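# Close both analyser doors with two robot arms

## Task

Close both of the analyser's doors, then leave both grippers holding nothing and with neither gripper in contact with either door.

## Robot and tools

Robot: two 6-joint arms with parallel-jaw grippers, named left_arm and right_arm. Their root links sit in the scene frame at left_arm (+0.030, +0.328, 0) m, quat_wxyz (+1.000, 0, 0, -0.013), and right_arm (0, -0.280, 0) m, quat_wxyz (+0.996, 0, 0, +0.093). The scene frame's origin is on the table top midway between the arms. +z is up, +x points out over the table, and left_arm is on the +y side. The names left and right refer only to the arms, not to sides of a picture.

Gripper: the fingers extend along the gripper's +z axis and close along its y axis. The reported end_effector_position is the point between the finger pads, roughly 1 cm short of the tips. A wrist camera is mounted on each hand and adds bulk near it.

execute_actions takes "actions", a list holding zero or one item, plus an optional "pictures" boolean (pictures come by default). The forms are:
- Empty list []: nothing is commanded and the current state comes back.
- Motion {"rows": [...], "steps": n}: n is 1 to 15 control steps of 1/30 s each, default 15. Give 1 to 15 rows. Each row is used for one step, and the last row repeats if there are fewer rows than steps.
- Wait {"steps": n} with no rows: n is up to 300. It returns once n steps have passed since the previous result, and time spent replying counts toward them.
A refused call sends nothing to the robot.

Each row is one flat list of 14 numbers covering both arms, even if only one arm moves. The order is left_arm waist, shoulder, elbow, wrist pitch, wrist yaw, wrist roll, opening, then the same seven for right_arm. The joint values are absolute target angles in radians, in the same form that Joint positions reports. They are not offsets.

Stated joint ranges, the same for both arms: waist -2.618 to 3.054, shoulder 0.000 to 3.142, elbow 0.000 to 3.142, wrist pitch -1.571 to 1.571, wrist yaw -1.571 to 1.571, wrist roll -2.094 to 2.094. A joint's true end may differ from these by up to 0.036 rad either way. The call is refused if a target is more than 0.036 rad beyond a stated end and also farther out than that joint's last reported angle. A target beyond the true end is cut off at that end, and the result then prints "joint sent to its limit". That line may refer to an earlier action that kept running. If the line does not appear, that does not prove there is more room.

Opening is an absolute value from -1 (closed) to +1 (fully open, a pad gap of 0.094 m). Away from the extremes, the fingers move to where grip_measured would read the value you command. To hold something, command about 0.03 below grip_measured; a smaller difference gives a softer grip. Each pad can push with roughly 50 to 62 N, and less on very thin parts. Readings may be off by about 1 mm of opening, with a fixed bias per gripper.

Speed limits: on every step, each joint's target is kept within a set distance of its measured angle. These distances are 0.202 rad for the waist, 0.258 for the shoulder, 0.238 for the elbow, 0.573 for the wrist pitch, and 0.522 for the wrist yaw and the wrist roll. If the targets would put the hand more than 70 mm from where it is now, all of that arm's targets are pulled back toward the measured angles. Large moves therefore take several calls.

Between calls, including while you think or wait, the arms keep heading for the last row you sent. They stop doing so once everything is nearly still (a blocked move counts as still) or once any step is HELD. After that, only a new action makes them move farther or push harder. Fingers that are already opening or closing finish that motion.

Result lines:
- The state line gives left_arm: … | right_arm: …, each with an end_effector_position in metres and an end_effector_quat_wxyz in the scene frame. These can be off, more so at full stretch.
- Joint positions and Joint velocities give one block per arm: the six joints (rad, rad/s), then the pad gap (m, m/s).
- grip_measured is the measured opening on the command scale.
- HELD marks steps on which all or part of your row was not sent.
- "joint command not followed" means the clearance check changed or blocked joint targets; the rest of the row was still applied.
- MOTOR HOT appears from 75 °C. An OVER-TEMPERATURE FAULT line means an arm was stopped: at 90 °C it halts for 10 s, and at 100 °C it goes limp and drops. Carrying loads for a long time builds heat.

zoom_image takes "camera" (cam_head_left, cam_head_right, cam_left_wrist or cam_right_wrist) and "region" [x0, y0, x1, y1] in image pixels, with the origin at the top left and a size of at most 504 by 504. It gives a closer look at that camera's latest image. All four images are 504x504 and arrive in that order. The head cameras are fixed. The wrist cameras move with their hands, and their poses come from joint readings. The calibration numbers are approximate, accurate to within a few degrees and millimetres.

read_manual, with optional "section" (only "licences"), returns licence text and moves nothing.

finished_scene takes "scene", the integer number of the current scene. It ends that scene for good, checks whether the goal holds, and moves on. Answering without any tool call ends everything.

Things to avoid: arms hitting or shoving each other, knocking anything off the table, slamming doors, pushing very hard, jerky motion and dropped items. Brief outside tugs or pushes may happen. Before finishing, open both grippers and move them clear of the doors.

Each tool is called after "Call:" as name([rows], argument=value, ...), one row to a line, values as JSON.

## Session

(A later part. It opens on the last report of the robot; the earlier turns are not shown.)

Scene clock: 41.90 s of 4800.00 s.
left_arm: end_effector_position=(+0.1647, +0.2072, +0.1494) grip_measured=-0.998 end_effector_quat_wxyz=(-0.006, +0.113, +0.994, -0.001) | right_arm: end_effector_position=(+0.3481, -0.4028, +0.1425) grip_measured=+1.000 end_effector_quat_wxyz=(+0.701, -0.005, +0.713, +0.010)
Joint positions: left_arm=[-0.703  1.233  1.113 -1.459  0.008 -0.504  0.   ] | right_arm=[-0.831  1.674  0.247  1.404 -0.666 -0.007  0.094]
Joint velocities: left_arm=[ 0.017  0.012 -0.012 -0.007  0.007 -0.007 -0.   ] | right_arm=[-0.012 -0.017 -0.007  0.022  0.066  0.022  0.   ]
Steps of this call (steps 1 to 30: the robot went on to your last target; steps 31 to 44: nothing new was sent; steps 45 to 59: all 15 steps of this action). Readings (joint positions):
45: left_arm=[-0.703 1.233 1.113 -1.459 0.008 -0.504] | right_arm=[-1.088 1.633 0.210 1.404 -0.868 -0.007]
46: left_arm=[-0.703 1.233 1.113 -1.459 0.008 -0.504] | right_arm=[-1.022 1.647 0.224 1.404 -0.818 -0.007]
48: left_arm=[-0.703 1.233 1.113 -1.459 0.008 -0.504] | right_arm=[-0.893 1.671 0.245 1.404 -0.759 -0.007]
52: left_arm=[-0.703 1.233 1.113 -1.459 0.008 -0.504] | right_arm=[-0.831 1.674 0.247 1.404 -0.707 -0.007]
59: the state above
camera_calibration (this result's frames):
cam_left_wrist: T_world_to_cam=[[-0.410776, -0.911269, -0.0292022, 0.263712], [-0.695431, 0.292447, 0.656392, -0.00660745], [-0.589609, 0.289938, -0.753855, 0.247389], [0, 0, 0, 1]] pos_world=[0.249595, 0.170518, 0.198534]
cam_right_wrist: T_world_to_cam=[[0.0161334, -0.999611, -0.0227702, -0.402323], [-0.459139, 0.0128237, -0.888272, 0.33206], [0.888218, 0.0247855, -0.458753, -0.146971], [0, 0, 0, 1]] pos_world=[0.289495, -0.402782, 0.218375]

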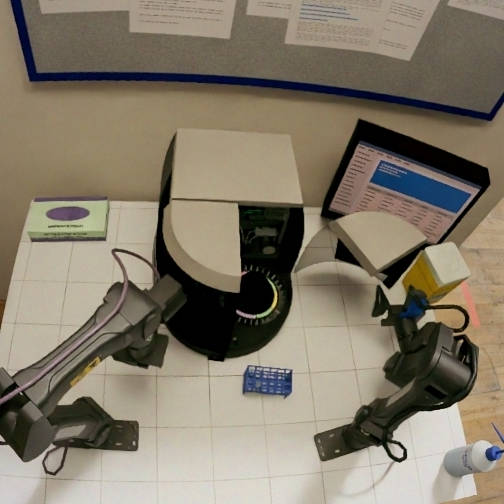

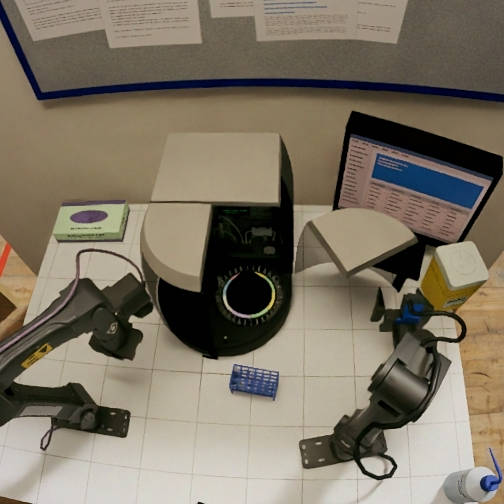

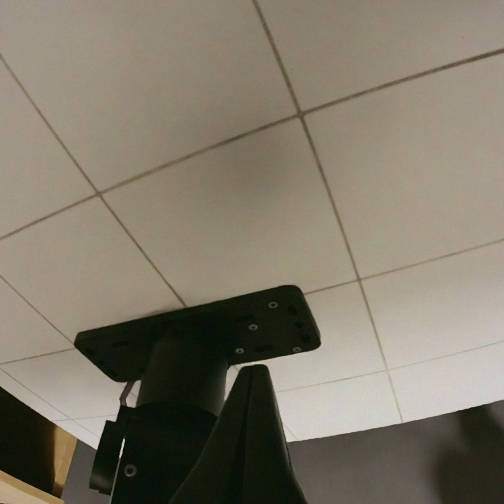

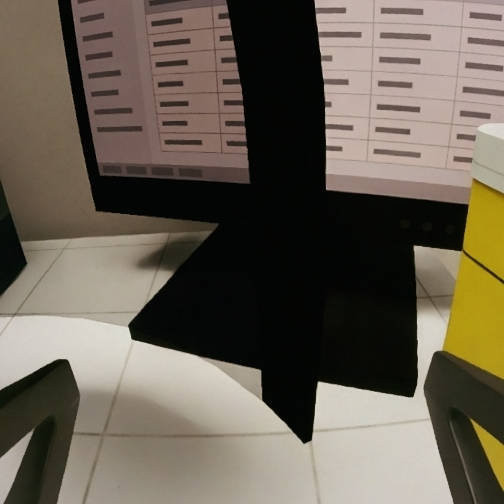

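Call:
execute_actions([
  {"rows":[[-0.705,1.235,1.122,-1.458,0,-0.5,-1, -0.648,1.939,0.669,1.28,-0.46,0,1]],"steps":15},
])

Scene clock: 43.00 s of 4800.00 s.
left_arm: end_effector_position=(+0.1647, +0.2072, +0.1494) grip_measured=-0.998 end_effector_quat_wxyz=(-0.006, +0.113, +0.994, -0.001) | right_arm: end_effector_position=(+0.4469, -0.4134, +0.1276) grip_measured=+1.000 end_effector_quat_wxyz=(+0.694, -0.006, +0.720, +0.011)
Joint positions: left_arm=[-0.703  1.233  1.113 -1.459  0.008 -0.504  0.   ] | right_arm=[-0.663  1.958  0.609  1.306 -0.501 -0.014  0.094]
Joint velocities: left_arm=[ 0.017 -0.007 -0.002 -0.007  0.037 -0.007  0.001] | right_arm=[-0.002  0.002 -0.017  0.037 -0.022 -0.007  0.   ]
Steps of this call (steps 1 to 15: the robot went on to your last target; steps 16 to 18: nothing new was sent; steps 19 to 33: all 15 steps of this action). Readings (joint positions):
19: left_arm=[-0.703 1.233 1.113 -1.459 0.008 -0.504] | right_arm=[-0.810 1.704 0.271 1.404 -0.631 -0.007]
20: left_arm=[-0.703 1.233 1.113 -1.459 0.008 -0.504] | right_arm=[-0.765 1.770 0.335 1.393 -0.602 -0.007]
22: left_arm=[-0.703 1.233 1.113 -1.459 0.008 -0.504] | right_arm=[-0.686 1.901 0.496 1.338 -0.556 -0.007]
26: left_arm=[-0.703 1.233 1.113 -1.459 0.008 -0.504] | right_arm=[-0.663 1.958 0.609 1.305 -0.509 -0.007]
33: the state above
camera_calibration (this result's frames):
cam_left_wrist: T_world_to_cam=[[-0.410776, -0.911269, -0.0292022, 0.263712], [-0.695431, 0.292447, 0.656392, -0.00660745], [-0.589609, 0.289938, -0.753855, 0.247389], [0, 0, 0, 1]] pos_world=[0.249595, 0.170518, 0.198534]
cam_right_wrist: T_world_to_cam=[[0.0190159, -0.999573, -0.0222017, -0.416205], [-0.476364, 0.0104654, -0.879186, 0.369931], [0.879042, 0.0272946, -0.475961, -0.234025], [0, 0, 0, 1]] pos_world=[0.389855, -0.413511, 0.204611]

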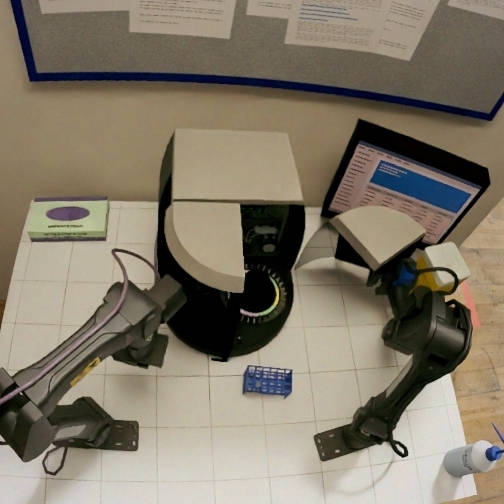

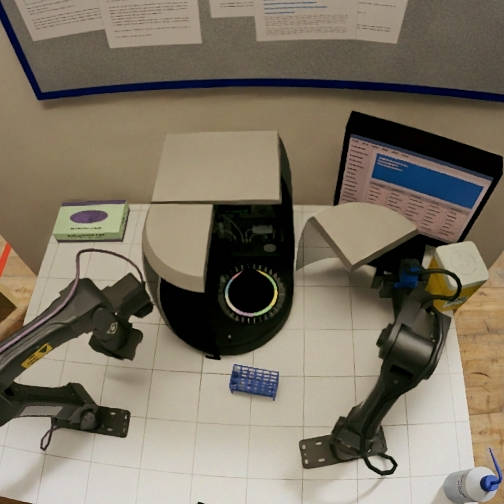

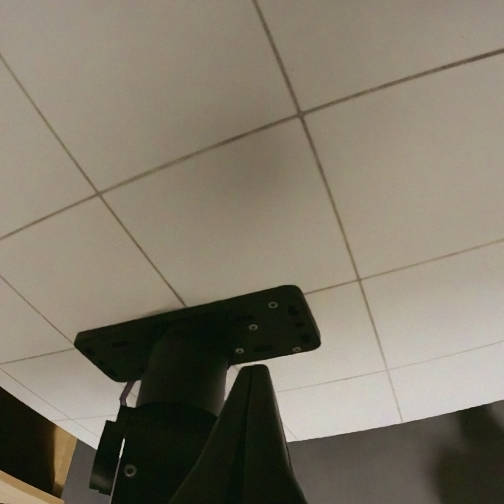

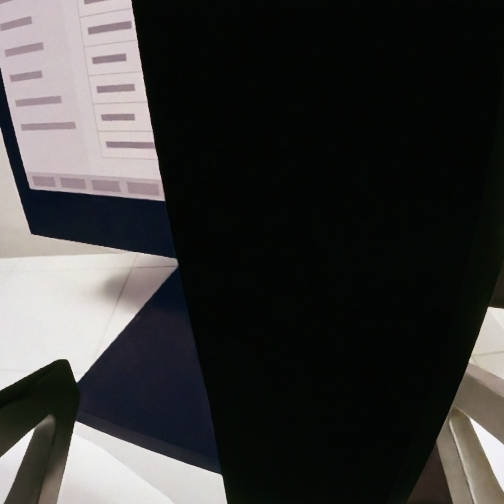

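Call:
execute_actions([
  {"rows":[[-0.705,1.235,1.122,-1.458,0,-0.5,-1, -0.663,1.958,0.609,1.306,-0.50,0,-0.3]],"steps":15},
], pictures=false)

Call:
execute_actions([
  {"rows":[[-0.705,1.235,1.122,-1.458,0,-0.5,-1, -0.75,1.80,0.42,1.37,-0.57,0,-0.3]],"steps":15},
])

Scene clock: 44.43 s of 4800.00 s.
left_arm: end_effector_position=(+0.1647, +0.2072, +0.1494) grip_measured=-0.998 end_effector_quat_wxyz=(-0.006, +0.113, +0.994, -0.001) | right_arm: end_effector_position=(+0.4381, -0.4020, +0.1228) grip_measured=-0.187 end_effector_quat_wxyz=(+0.689, -0.050, +0.722, +0.037)
Joint positions: left_arm=[-0.703  1.233  1.113 -1.459  0.008 -0.504  0.   ] | right_arm=[-0.693  1.959  0.593  1.308 -0.628 -0.049  0.038]
Joint velocities: left_arm=[-0.007 -0.012 -0.007  0.081  0.007 -0.007 -0.001] | right_arm=[ 0.022 -0.007 -0.012 -0.081  0.007 -0.051 -0.   ]
Steps of this call (steps 1 to 15: the robot went on to your last target; steps 16 to 28: nothing new was sent; steps 29 to 43: all 15 steps of this action). Readings (joint positions):
29: left_arm=[-0.703 1.233 1.113 -1.459 0.008 -0.504] | right_arm=[-0.664 1.958 0.606 1.308 -0.505 -0.014]
30: left_arm=[-0.703 1.233 1.113 -1.459 0.008 -0.504] | right_arm=[-0.662 1.958 0.602 1.308 -0.523 -0.013]
32: left_arm=[-0.703 1.233 1.113 -1.459 0.008 -0.504] | right_arm=[-0.655 1.958 0.596 1.310 -0.555 -0.025]
36: left_arm=[-0.703 1.233 1.113 -1.459 0.008 -0.504] | right_arm=[-0.692 1.959 0.593 1.308 -0.626 -0.048]
43: the state above

Scene clock: 44.93 s of 4800.00 s.
left_arm: end_effector_position=(+0.1647, +0.2072, +0.1494) grip_measured=-0.998 end_effector_quat_wxyz=(-0.006, +0.113, +0.994, -0.001) | right_arm: end_effector_position=(+0.3945, -0.4085, +0.1284) grip_measured=-0.297 end_effector_quat_wxyz=(+0.687, -0.005, +0.726, +0.022)
Joint positions: left_arm=[-0.703  1.233  1.113 -1.459  0.008 -0.504  0.   ] | right_arm=[-0.749  1.822  0.418  1.338 -0.599 -0.012  0.033]
Joint velocities: left_arm=[ 0.007 -0.007 -0.012 -0.007 -0.051 -0.007  0.   ] | right_arm=[-0.002  0.007  0.027  0.022  0.007 -0.051 -0.   ]
Steps of this call (steps 1 to 15: all 15 steps of this action). Readings (joint positions):
1: left_arm=[-0.703 1.233 1.113 -1.459 0.008 -0.504] | right_arm=[-0.702 1.941 0.569 1.309 -0.630 -0.049]
2: left_arm=[-0.703 1.233 1.113 -1.459 0.008 -0.504] | right_arm=[-0.720 1.902 0.514 1.311 -0.633 -0.048]
4: left_arm=[-0.703 1.233 1.113 -1.459 0.008 -0.504] | right_arm=[-0.744 1.839 0.433 1.322 -0.619 -0.035]
8: left_arm=[-0.703 1.233 1.113 -1.459 0.008 -0.504] | right_arm=[-0.749 1.822 0.418 1.338 -0.602 -0.020]
15: the state above
camera_calibration (this result's frames):
cam_left_wrist: T_world_to_cam=[[-0.410776, -0.911269, -0.0292022, 0.263712], [-0.695431, 0.292447, 0.656392, -0.00660745], [-0.589609, 0.289938, -0.753855, 0.247389], [0, 0, 0, 1]] pos_world=[0.249595, 0.170518, 0.198534]
cam_right_wrist: T_world_to_cam=[[0.0312098, -0.998693, -0.0404633, -0.412403], [-0.49168, 0.0199061, -0.870549, 0.354434], [0.870217, 0.0470647, -0.490416, -0.174288], [0, 0, 0, 1]] pos_world=[0.338807, -0.410717, 0.206392]

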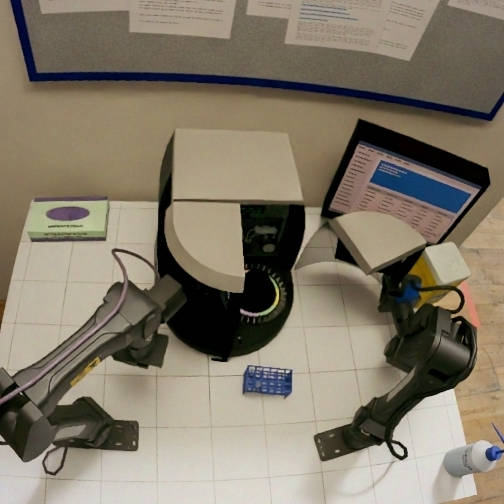

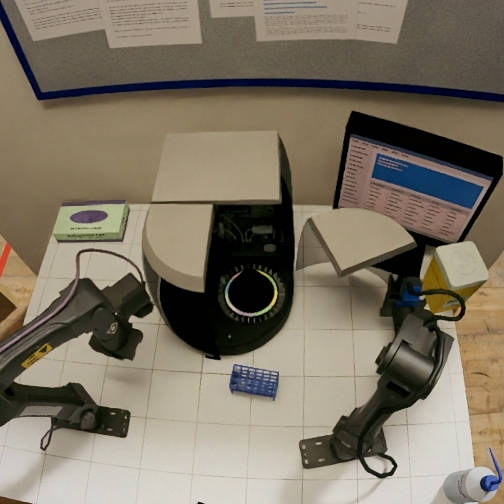

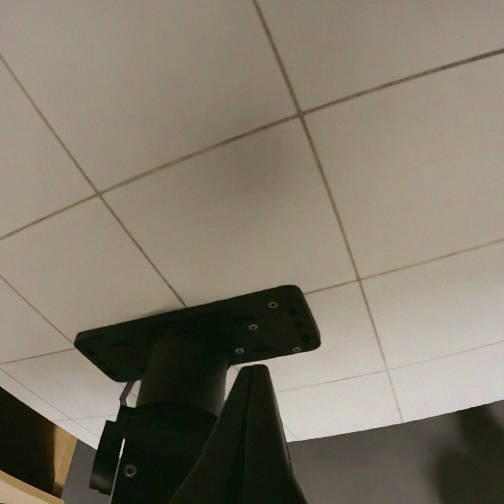

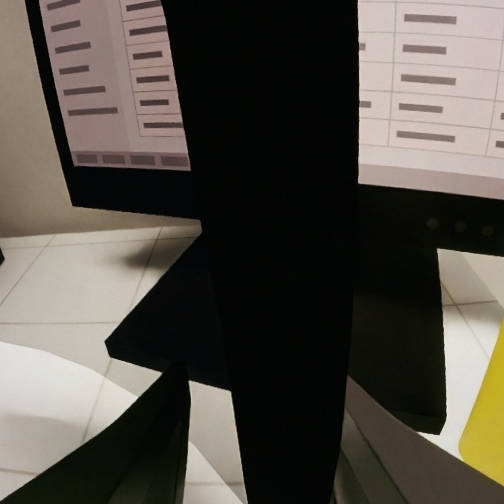

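Call:
execute_actions([
  {"rows":[[-0.705,1.235,1.122,-1.458,0,-0.5,-1, -0.81,1.74,0.33,1.40,-0.62,0,-0.5]],"steps":15},
], pictures=false)

Call:
execute_actions([
  {"rows":[[-0.705,1.235,1.122,-1.458,0,-0.5,-1, -0.86,1.678,0.265,1.42,-0.66,0,-0.5]],"steps":15},
])

Scene clock: 46.13 s of 4800.00 s.
left_arm: end_effector_position=(+0.1647, +0.2072, +0.1494) grip_measured=-0.998 end_effector_quat_wxyz=(-0.006, +0.113, +0.994, -0.001) | right_arm: end_effector_position=(+0.3697, -0.4175, +0.1321) grip_measured=-0.497 end_effector_quat_wxyz=(+0.691, +0.012, +0.723, +0.004)
Joint positions: left_arm=[-0.703  1.233  1.113 -1.459  0.008 -0.504  0.   ] | right_arm=[-0.806  1.763  0.335  1.374 -0.609 -0.009  0.024]
Joint velocities: left_arm=[-0.002  0.012 -0.017  0.007 -0.007 -0.007  0.   ] | right_arm=[ 0.007 -0.012 -0.002  0.037  0.007  0.081 -0.001]
Steps of this call (steps 1 to 15: the robot went on to your last target; steps 16 to 21: nothing new was sent; steps 22 to 36: all 15 steps of this action). Readings (joint positions):
22: left_arm=[-0.703 1.233 1.113 -1.459 0.008 -0.504] | right_arm=[-0.754 1.814 0.407 1.341 -0.604 -0.010]
23: left_arm=[-0.703 1.233 1.113 -1.459 0.008 -0.504] | right_arm=[-0.769 1.797 0.383 1.348 -0.605 -0.010]
25: left_arm=[-0.703 1.233 1.113 -1.459 0.008 -0.504] | right_arm=[-0.798 1.769 0.345 1.359 -0.606 -0.009]
29: left_arm=[-0.703 1.233 1.113 -1.459 0.008 -0.504] | right_arm=[-0.806 1.763 0.335 1.369 -0.607 -0.009]
36: the state above

Scene clock: 46.63 s of 4800.00 s.
left_arm: end_effector_position=(+0.1647, +0.2072, +0.1494) grip_measured=-0.998 end_effector_quat_wxyz=(-0.006, +0.113, +0.994, -0.001) | right_arm: end_effector_position=(+0.3501, -0.4178, +0.1392) grip_measured=-0.497 end_effector_quat_wxyz=(+0.697, +0.011, +0.716, -0.003)
Joint positions: left_arm=[-0.703  1.233  1.113 -1.459  0.008 -0.504  0.   ] | right_arm=[-0.854  1.7    0.271  1.394 -0.648 -0.009  0.024]
Joint velocities: left_arm=[-0.027 -0.017 -0.017 -0.051  0.022 -0.037 -0.   ] | right_arm=[-0.012  0.002 -0.017  0.022 -0.007 -0.037 -0.   ]
Steps of this call (steps 1 to 15: all 15 steps of this action). Readings (joint positions):
1: left_arm=[-0.703 1.233 1.113 -1.459 0.008 -0.504] | right_arm=[-0.813 1.755 0.327 1.374 -0.615 -0.009]
2: left_arm=[-0.703 1.233 1.113 -1.459 0.008 -0.504] | right_arm=[-0.826 1.737 0.308 1.376 -0.623 -0.009]
4: left_arm=[-0.703 1.233 1.113 -1.459 0.008 -0.504] | right_arm=[-0.849 1.707 0.278 1.385 -0.632 -0.009]
8: left_arm=[-0.703 1.233 1.113 -1.459 0.008 -0.504] | right_arm=[-0.854 1.700 0.271 1.393 -0.642 -0.009]
15: the state above
camera_calibration (this result's frames):
cam_left_wrist: T_world_to_cam=[[-0.410776, -0.911269, -0.0292022, 0.263712], [-0.695431, 0.292447, 0.656392, -0.00660745], [-0.589609, 0.289938, -0.753855, 0.247389], [0, 0, 0, 1]] pos_world=[0.249595, 0.170518, 0.198534]
cam_right_wrist: T_world_to_cam=[[-0.0248352, -0.999333, -0.0267848, -0.40242], [-0.466202, 0.0352789, -0.883975, 0.341512], [0.88433, -0.00946661, -0.466767, -0.161699], [0, 0, 0, 1]] pos_world=[0.292214, -0.415731, 0.215634]

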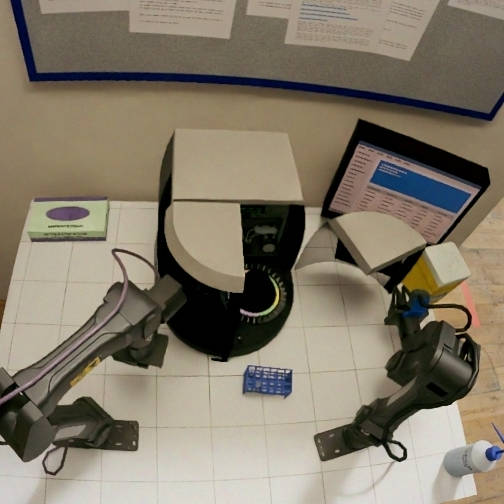

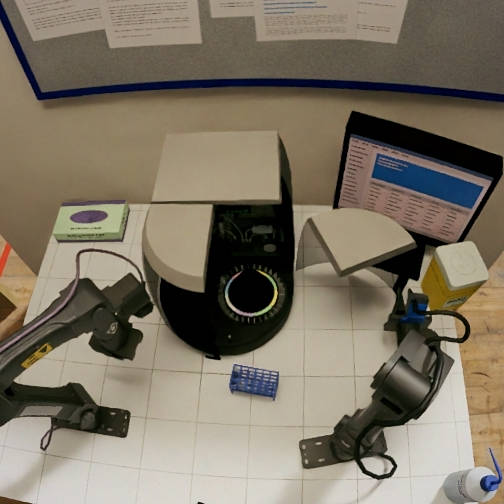

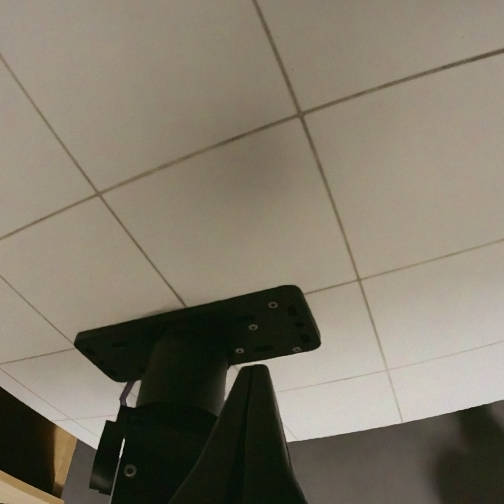

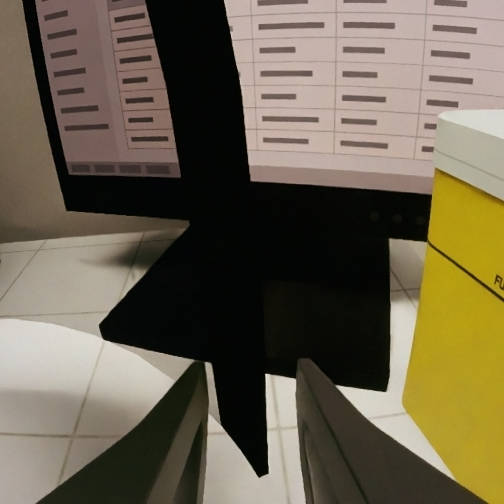

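Call:
execute_actions([
  {"rows":[[-0.705,1.235,1.122,-1.458,0,-0.5,-1, -1.082,1.925,0.65,1.30,-1.245,0,-1]],"steps":15},
], pictures=false)

Call:
execute_actions([
  {"rows":[[-0.705,1.235,1.122,-1.458,0,-0.5,-1, -0.892,2.08,0.921,1.18,-1.055,0,-1]],"steps":15},
])

Scene clock: 48.97 s of 4800.00 s.
left_arm: end_effector_position=(+0.1647, +0.2072, +0.1494) grip_measured=-0.998 end_effector_quat_wxyz=(-0.006, +0.113, +0.994, -0.001) | right_arm: end_effector_position=(+0.3617, -0.4672, +0.1450) grip_measured=-0.977 end_effector_quat_wxyz=(+0.699, -0.112, +0.698, +0.106)
Joint positions: left_arm=[-0.703  1.233  1.113 -1.459  0.008 -0.504  0.   ] | right_arm=[-1.089  1.94   0.639  1.304 -1.212 -0.006  0.001]
Joint velocities: left_arm=[ 0.007 -0.002 -0.017  0.007 -0.022 -0.037 -0.   ] | right_arm=[ 0.002 -0.012  0.027  0.022 -0.168 -0.051 -0.   ]
Steps of this call (steps 1 to 15: the robot went on to your last target; steps 16 to 55: nothing new was sent; steps 56 to 70: all 15 steps of this action). Readings (joint positions):
56: left_arm=[-0.703 1.233 1.113 -1.459 0.008 -0.504] | right_arm=[-0.886 1.731 0.303 1.393 -0.747 -0.009]
57: left_arm=[-0.703 1.233 1.113 -1.459 0.008 -0.504] | right_arm=[-0.941 1.798 0.375 1.381 -0.870 -0.008]
59: left_arm=[-0.703 1.233 1.113 -1.459 0.008 -0.504] | right_arm=[-1.032 1.908 0.529 1.335 -1.003 -0.008]
63: left_arm=[-0.703 1.233 1.113 -1.459 0.008 -0.504] | right_arm=[-1.094 1.940 0.638 1.309 -1.121 -0.006]
70: the state above

Scene clock: 49.47 s of 4800.00 s.
left_arm: end_effector_position=(+0.1647, +0.2072, +0.1494) grip_measured=-0.998 end_effector_quat_wxyz=(-0.006, +0.113, +0.994, -0.001) | right_arm: end_effector_position=(+0.4479, -0.4513, +0.1441) grip_measured=-0.977 end_effector_quat_wxyz=(+0.696, -0.134, +0.694, +0.128)
Joint positions: left_arm=[-0.703  1.233  1.113 -1.459  0.008 -0.504  0.   ] | right_arm=[-0.887  2.086  0.9    1.188 -1.073 -0.006  0.001]
Joint velocities: left_arm=[-0.012  0.017 -0.012 -0.081  0.095  0.007  0.   ] | right_arm=[-0.022  0.017  0.012 -0.007 -0.007 -0.022 -0.   ]
Steps of this call (steps 1 to 15: all 15 steps of this action). Readings (joint positions):
1: left_arm=[-0.703 1.233 1.113 -1.459 0.008 -0.504] | right_arm=[-1.072 1.955 0.663 1.295 -1.204 -0.006]
2: left_arm=[-0.703 1.233 1.113 -1.459 0.008 -0.504] | right_arm=[-1.035 1.992 0.725 1.278 -1.181 -0.006]
4: left_arm=[-0.703 1.233 1.113 -1.459 0.008 -0.504] | right_arm=[-0.950 2.064 0.853 1.239 -1.130 -0.006]
8: left_arm=[-0.703 1.233 1.113 -1.459 0.008 -0.504] | right_arm=[-0.875 2.086 0.900 1.205 -1.096 -0.006]
15: the state above
camera_calibration (this result's frames):
cam_left_wrist: T_world_to_cam=[[-0.410776, -0.911269, -0.0292022, 0.263712], [-0.695431, 0.292447, 0.656392, -0.00660745], [-0.589609, 0.289938, -0.753855, 0.247389], [0, 0, 0, 1]] pos_world=[0.249595, 0.170518, 0.198534]
cam_right_wrist: T_world_to_cam=[[0.359882, -0.932968, -0.00745306, -0.578453], [-0.414589, -0.152757, -0.897096, 0.286551], [0.835823, 0.325939, -0.441773, -0.076774], [0, 0, 0, 1]] pos_world=[0.391146, -0.470882, 0.218836]

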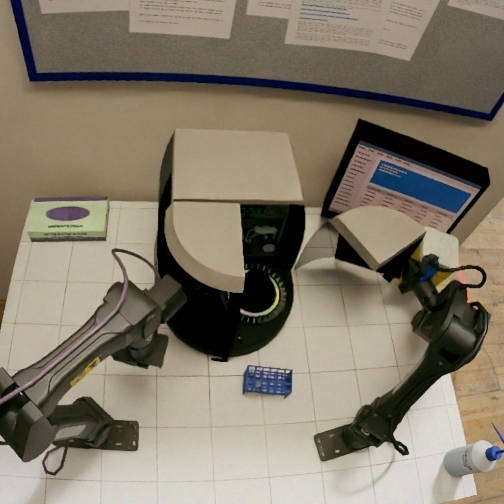

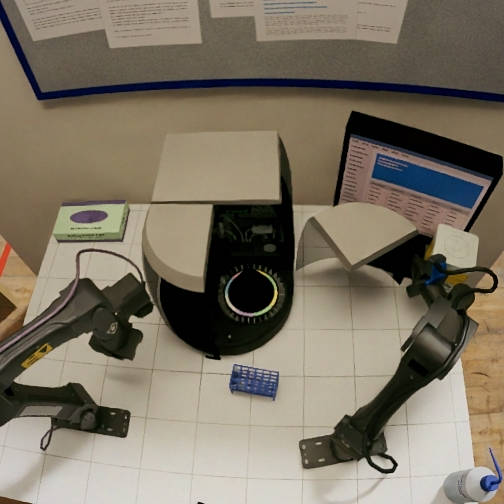

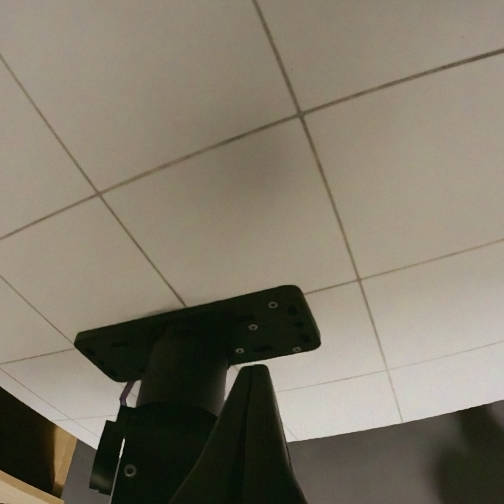

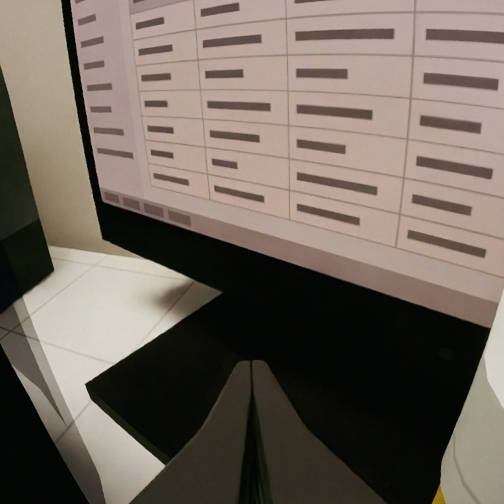

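Call:
execute_actions([
  {"rows":[[-0.705,1.235,1.122,-1.458,0,-0.5,-1, -0.815,2.08,0.921,1.18,-1.228,0,-1]],"steps":15},
], pictures=false)

Call:
execute_actions([
  {"rows":[[-0.705,1.235,1.122,-1.458,0,-0.5,-1, -0.823,1.97,0.73,1.26,-1.336,0,-1]],"steps":15},
])

Scene clock: 50.80 s of 4800.00 s.
left_arm: end_effector_position=(+0.1647, +0.2072, +0.1494) grip_measured=-0.998 end_effector_quat_wxyz=(-0.006, +0.113, +0.994, -0.001) | right_arm: end_effector_position=(+0.4492, -0.4230, +0.1442) grip_measured=-0.978 end_effector_quat_wxyz=(+0.688, -0.173, +0.685, +0.163)
Joint positions: left_arm=[-0.703  1.233  1.113 -1.459  0.008 -0.504  0.   ] | right_arm=[-0.848  2.086  0.901  1.187 -1.14  -0.013  0.001]
Joint velocities: left_arm=[-0.017  0.017  0.002  0.022  0.022  0.095 -0.   ] | right_arm=[-0.017 -0.002 -0.007 -0.007 -0.066 -0.007  0.   ]
Steps of this call (steps 1 to 15: the robot went on to your last target; steps 16 to 25: nothing new was sent; steps 26 to 40: all 15 steps of this action). Readings (joint positions):
26: left_arm=[-0.703 1.233 1.113 -1.459 0.008 -0.504] | right_arm=[-0.882 2.086 0.900 1.187 -1.088 -0.006]
27: left_arm=[-0.703 1.233 1.113 -1.459 0.008 -0.504] | right_arm=[-0.872 2.086 0.900 1.186 -1.112 -0.006]
29: left_arm=[-0.703 1.233 1.113 -1.459 0.008 -0.504] | right_arm=[-0.846 2.086 0.901 1.188 -1.134 -0.012]
33: left_arm=[-0.703 1.233 1.113 -1.459 0.008 -0.504] | right_arm=[-0.848 2.086 0.901 1.187 -1.140 -0.013]
40: the state above

Scene clock: 51.30 s of 4800.00 s.
left_arm: end_effector_position=(+0.1647, +0.2072, +0.1494) grip_measured=-0.998 end_effector_quat_wxyz=(-0.006, +0.113, +0.994, -0.001) | right_arm: end_effector_position=(+0.4130, -0.4152, +0.1424) grip_measured=-0.979 end_effector_quat_wxyz=(+0.686, -0.170, +0.689, +0.163)
Joint positions: left_arm=[-0.703  1.233  1.113 -1.459  0.008 -0.504  0.   ] | right_arm=[-0.895  2.001  0.75   1.235 -1.182 -0.025  0.001]
Joint velocities: left_arm=[ 0.012 -0.002  0.002 -0.066  0.037 -0.007  0.001] | right_arm=[-0.002  0.007 -0.017 -0.007  0.037 -0.037 -0.001]
Steps of this call (steps 1 to 15: all 15 steps of this action). Readings (joint positions):
1: left_arm=[-0.703 1.233 1.113 -1.459 0.008 -0.504] | right_arm=[-0.850 2.075 0.880 1.195 -1.138 -0.014]
2: left_arm=[-0.703 1.233 1.113 -1.459 0.008 -0.504] | right_arm=[-0.863 2.049 0.836 1.205 -1.139 -0.017]
4: left_arm=[-0.703 1.233 1.113 -1.459 0.008 -0.504] | right_arm=[-0.887 2.010 0.768 1.222 -1.166 -0.018]
8: left_arm=[-0.703 1.233 1.113 -1.459 0.008 -0.504] | right_arm=[-0.895 2.001 0.750 1.234 -1.182 -0.022]
15: the state above
camera_calibration (this result's frames):
cam_left_wrist: T_world_to_cam=[[-0.410776, -0.911269, -0.0292022, 0.263712], [-0.695431, 0.292447, 0.656392, -0.00660745], [-0.589609, 0.289938, -0.753855, 0.247389], [0, 0, 0, 1]] pos_world=[0.249595, 0.170518, 0.198534]
cam_right_wrist: T_world_to_cam=[[0.452542, -0.891721, -0.00626286, -0.553535], [-0.402448, -0.197962, -0.893782, 0.251791], [0.795765, 0.406995, -0.448457, -0.00898107], [0, 0, 0, 1]] pos_world=[0.358978, -0.440098, 0.217552]

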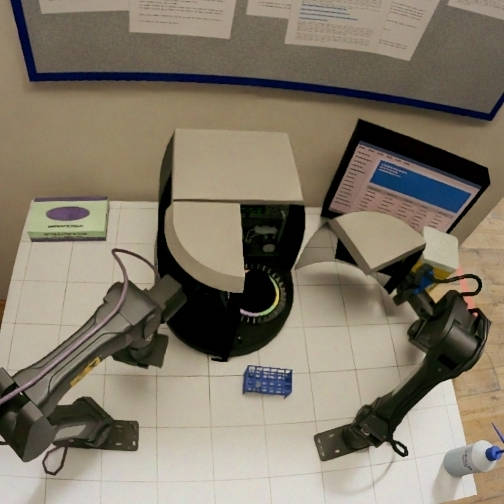

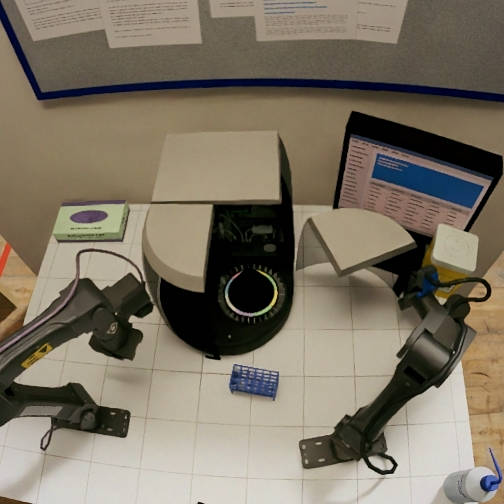

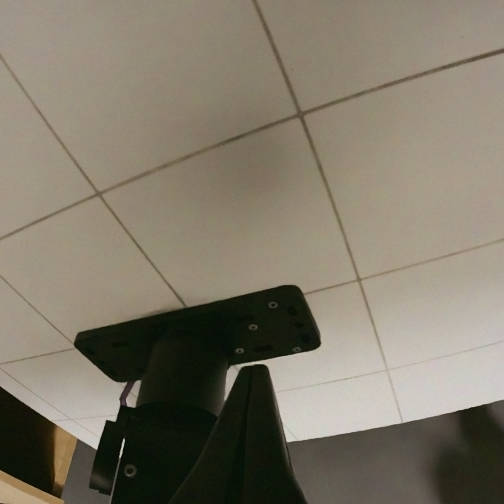

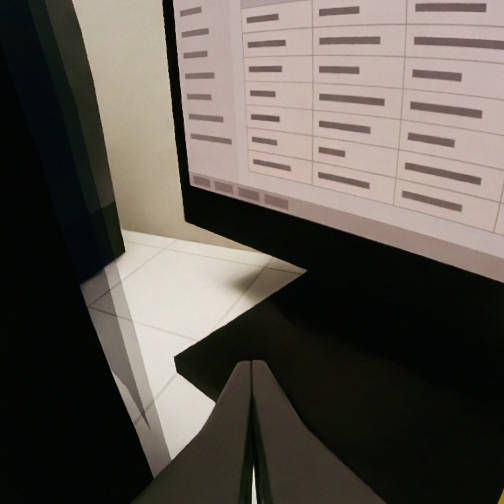

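Call:
execute_actions([
  {"rows":[[-0.705,1.235,1.122,-1.458,0,-0.5,-1, -0.95,1.94,0.66,1.28,-1.32,0,-1]],"steps":15},
], pictures=false)

Call:
execute_actions([
  {"rows":[[-0.705,1.235,1.122,-1.458,0,-0.5,-1, -1.038,1.88,0.58,1.32,-1.45,0,-1]],"steps":15},
])

Scene clock: 55.10 s of 4800.00 s.
left_arm: end_effector_position=(+0.1647, +0.2072, +0.1494) grip_measured=-0.998 end_effector_quat_wxyz=(-0.006, +0.113, +0.994, -0.001) | right_arm: end_effector_position=(+0.3830, -0.4111, +0.1371) grip_measured=-0.979 end_effector_quat_wxyz=(+0.678, -0.171, +0.690, +0.186)
Joint positions: left_arm=[-0.703  1.233  1.113 -1.459  0.008 -0.504  0.   ] | right_arm=[-0.954  1.967  0.667  1.259 -1.279 -0.015  0.001]
Joint velocities: left_arm=[ 0.007  0.012 -0.012  0.051  0.007  0.051 -0.001] | right_arm=[-0.002 -0.007 -0.007 -0.066 -0.037  0.007  0.   ]
Steps of this call (steps 1 to 15: the robot went on to your last target; steps 16 to 90: nothing new was sent; then 0.30 s passed at rest; steps 91 to 105: all 15 steps of this action). Readings (joint positions):
91: left_arm=[-0.703 1.233 1.113 -1.459 0.008 -0.504] | right_arm=[-0.906 1.998 0.741 1.238 -1.187 -0.024]
92: left_arm=[-0.703 1.233 1.113 -1.459 0.008 -0.504] | right_arm=[-0.919 1.987 0.717 1.244 -1.208 -0.022]
94: left_arm=[-0.703 1.233 1.113 -1.459 0.008 -0.504] | right_arm=[-0.943 1.970 0.678 1.252 -1.244 -0.018]
98: left_arm=[-0.703 1.233 1.113 -1.459 0.008 -0.504] | right_arm=[-0.953 1.967 0.667 1.257 -1.272 -0.015]
105: the state above

Scene clock: 55.60 s of 4800.00 s.
left_arm: end_effector_position=(+0.1647, +0.2072, +0.1494) grip_measured=-0.998 end_effector_quat_wxyz=(-0.006, +0.113, +0.994, -0.001) | right_arm: end_effector_position=(+0.3461, -0.4083, +0.1449) grip_measured=-0.978 end_effector_quat_wxyz=(+0.679, -0.195, +0.680, +0.196)
Joint positions: left_arm=[-0.703  1.233  1.113 -1.459  0.008 -0.504  0.   ] | right_arm=[-1.041  1.904  0.588  1.303 -1.415 -0.011  0.001]
Joint velocities: left_arm=[-0.012 -0.017 -0.012 -0.022 -0.007 -0.007 -0.001] | right_arm=[ 0.002 -0.022  0.017  0.037 -0.066 -0.037 -0.   ]
Steps of this call (steps 1 to 15: all 15 steps of this action). Readings (joint positions):
1: left_arm=[-0.703 1.233 1.113 -1.459 0.008 -0.504] | right_arm=[-0.964 1.960 0.657 1.262 -1.293 -0.014]
2: left_arm=[-0.703 1.233 1.113 -1.459 0.008 -0.504] | right_arm=[-0.983 1.943 0.633 1.268 -1.321 -0.013]
4: left_arm=[-0.703 1.233 1.113 -1.459 0.008 -0.504] | right_arm=[-1.024 1.913 0.595 1.282 -1.364 -0.012]
8: left_arm=[-0.703 1.233 1.113 -1.459 0.008 -0.504] | right_arm=[-1.041 1.904 0.588 1.297 -1.399 -0.011]
15: the state above
camera_calibration (this result's frames):
cam_left_wrist: T_world_to_cam=[[-0.410776, -0.911269, -0.0292022, 0.263712], [-0.695431, 0.292447, 0.656392, -0.00660745], [-0.589609, 0.289938, -0.753855, 0.247389], [0, 0, 0, 1]] pos_world=[0.249595, 0.170518, 0.198534]
cam_right_wrist: T_world_to_cam=[[0.527554, -0.849354, -0.0169074, -0.524233], [-0.385704, -0.221742, -0.89558, 0.213293], [0.756915, 0.478988, -0.44458, 0.0848326], [0, 0, 0, 1]] pos_world=[0.294618, -0.438597, 0.219872]

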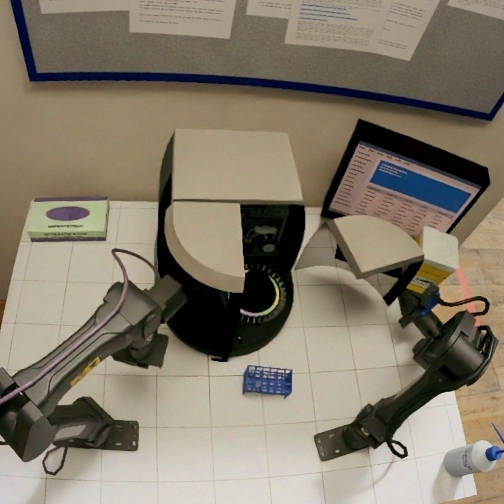

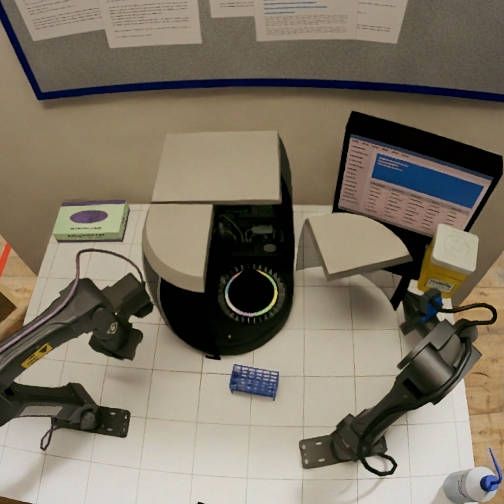

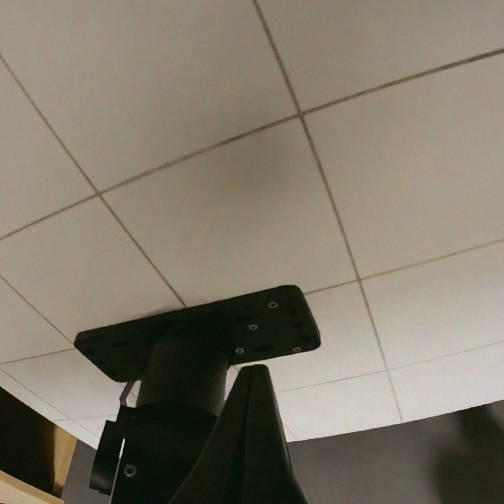

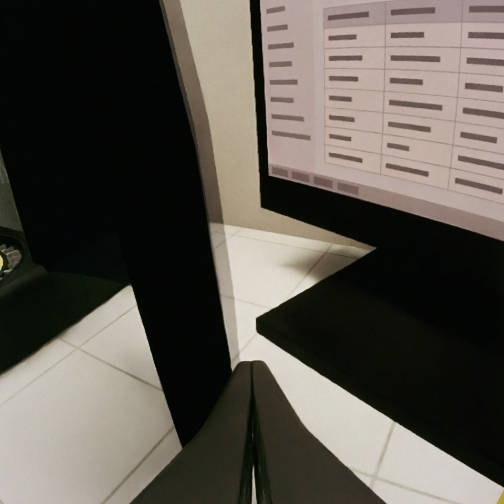

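Call:
execute_actions([
  {"rows":[[-0.705,1.235,1.122,-1.458,0,-0.5,-1, -0.926,1.88,0.58,1.32,-1.44,0,-1]],"steps":15},
], pictures=false)

Call:
execute_actions([
  {"rows":[[-0.705,1.235,1.122,-1.458,0,-0.5,-1, -0.887,1.74,0.345,1.40,-1.40,0,-1]],"steps":15},
])

Scene clock: 56.87 s of 4800.00 s.
left_arm: end_effector_position=(+0.1647, +0.2072, +0.1494) grip_measured=-0.998 end_effector_quat_wxyz=(-0.006, +0.113, +0.994, -0.001) | right_arm: end_effector_position=(+0.3573, -0.3726, +0.1463) grip_measured=-0.979 end_effector_quat_wxyz=(+0.670, -0.233, +0.668, +0.227)
Joint positions: left_arm=[-0.703  1.233  1.113 -1.459  0.008 -0.504  0.   ] | right_arm=[-0.94   1.902  0.588  1.312 -1.415 -0.011  0.001]
Joint velocities: left_arm=[ 0.017  0.002 -0.007 -0.022  0.022 -0.066 -0.001] | right_arm=[ 0.007  0.002 -0.002 -0.051 -0.007 -0.007 -0.   ]
Steps of this call (steps 1 to 15: the robot went on to your last target; steps 16 to 23: nothing new was sent; steps 24 to 38: all 15 steps of this action). Readings (joint positions):
24: left_arm=[-0.703 1.233 1.113 -1.459 0.008 -0.504] | right_arm=[-1.031 1.904 0.588 1.304 -1.416 -0.011]
25: left_arm=[-0.703 1.233 1.113 -1.459 0.008 -0.504] | right_arm=[-1.010 1.904 0.588 1.306 -1.408 -0.011]
27: left_arm=[-0.703 1.233 1.113 -1.459 0.008 -0.504] | right_arm=[-0.967 1.904 0.588 1.309 -1.406 -0.011]
31: left_arm=[-0.703 1.233 1.113 -1.459 0.008 -0.504] | right_arm=[-0.940 1.902 0.588 1.312 -1.415 -0.011]
38: the state above

Scene clock: 57.37 s of 4800.00 s.
left_arm: end_effector_position=(+0.1647, +0.2072, +0.1494) grip_measured=-0.998 end_effector_quat_wxyz=(-0.006, +0.113, +0.994, -0.001) | right_arm: end_effector_position=(+0.3228, -0.3522, +0.1446) grip_measured=-0.979 end_effector_quat_wxyz=(+0.677, -0.195, +0.681, +0.199)
Joint positions: left_arm=[-0.703  1.233  1.113 -1.459  0.008 -0.504  0.   ] | right_arm=[-0.962  1.758  0.359  1.377 -1.34  -0.014  0.001]
Joint velocities: left_arm=[-0.007  0.002 -0.002  0.007 -0.007  0.037 -0.001] | right_arm=[-0.012  0.007 -0.017  0.007  0.022  0.022  0.001]
Steps of this call (steps 1 to 15: all 15 steps of this action). Readings (joint positions):
1: left_arm=[-0.703 1.233 1.113 -1.459 0.008 -0.504] | right_arm=[-0.938 1.882 0.556 1.320 -1.392 -0.010]
2: left_arm=[-0.703 1.233 1.113 -1.459 0.008 -0.504] | right_arm=[-0.947 1.840 0.491 1.333 -1.372 -0.014]
4: left_arm=[-0.703 1.233 1.113 -1.459 0.008 -0.504] | right_arm=[-0.961 1.774 0.386 1.361 -1.356 -0.014]
8: left_arm=[-0.703 1.233 1.113 -1.459 0.008 -0.504] | right_arm=[-0.962 1.758 0.359 1.377 -1.340 -0.014]
15: the state above
camera_calibration (this result's frames):
cam_left_wrist: T_world_to_cam=[[-0.410776, -0.911269, -0.0292022, 0.263712], [-0.695431, 0.292447, 0.656392, -0.00660745], [-0.589609, 0.289938, -0.753855, 0.247389], [0, 0, 0, 1]] pos_world=[0.249595, 0.170518, 0.198534]
cam_right_wrist: T_world_to_cam=[[0.531026, -0.847064, -0.0222068, -0.463876], [-0.389478, -0.220722, -0.894197, 0.217772], [0.752541, 0.483491, -0.447123, 0.0788715], [0, 0, 0, 1]] pos_world=[0.271794, -0.382999, 0.219695]

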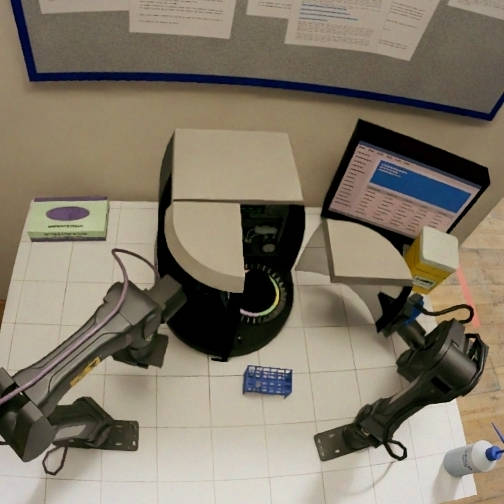

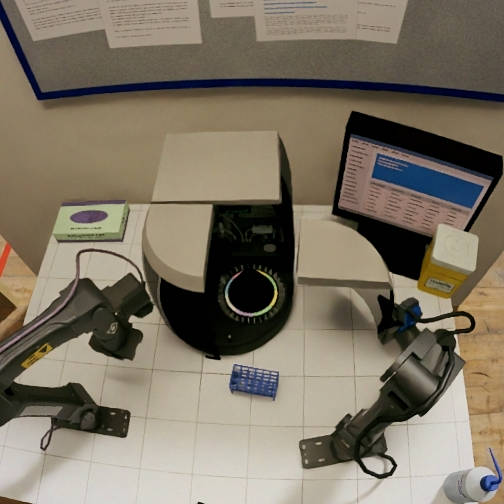

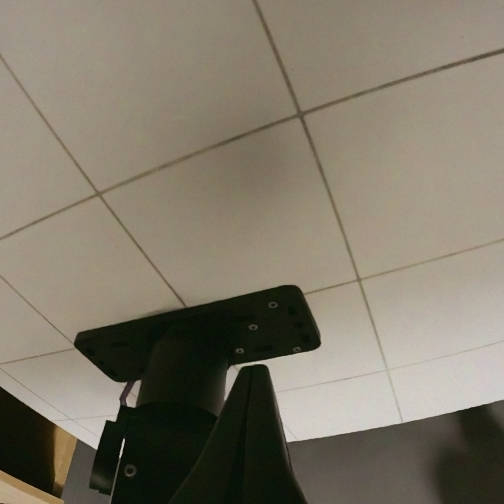

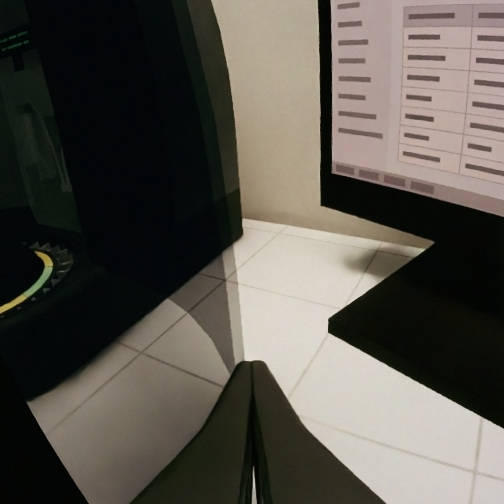

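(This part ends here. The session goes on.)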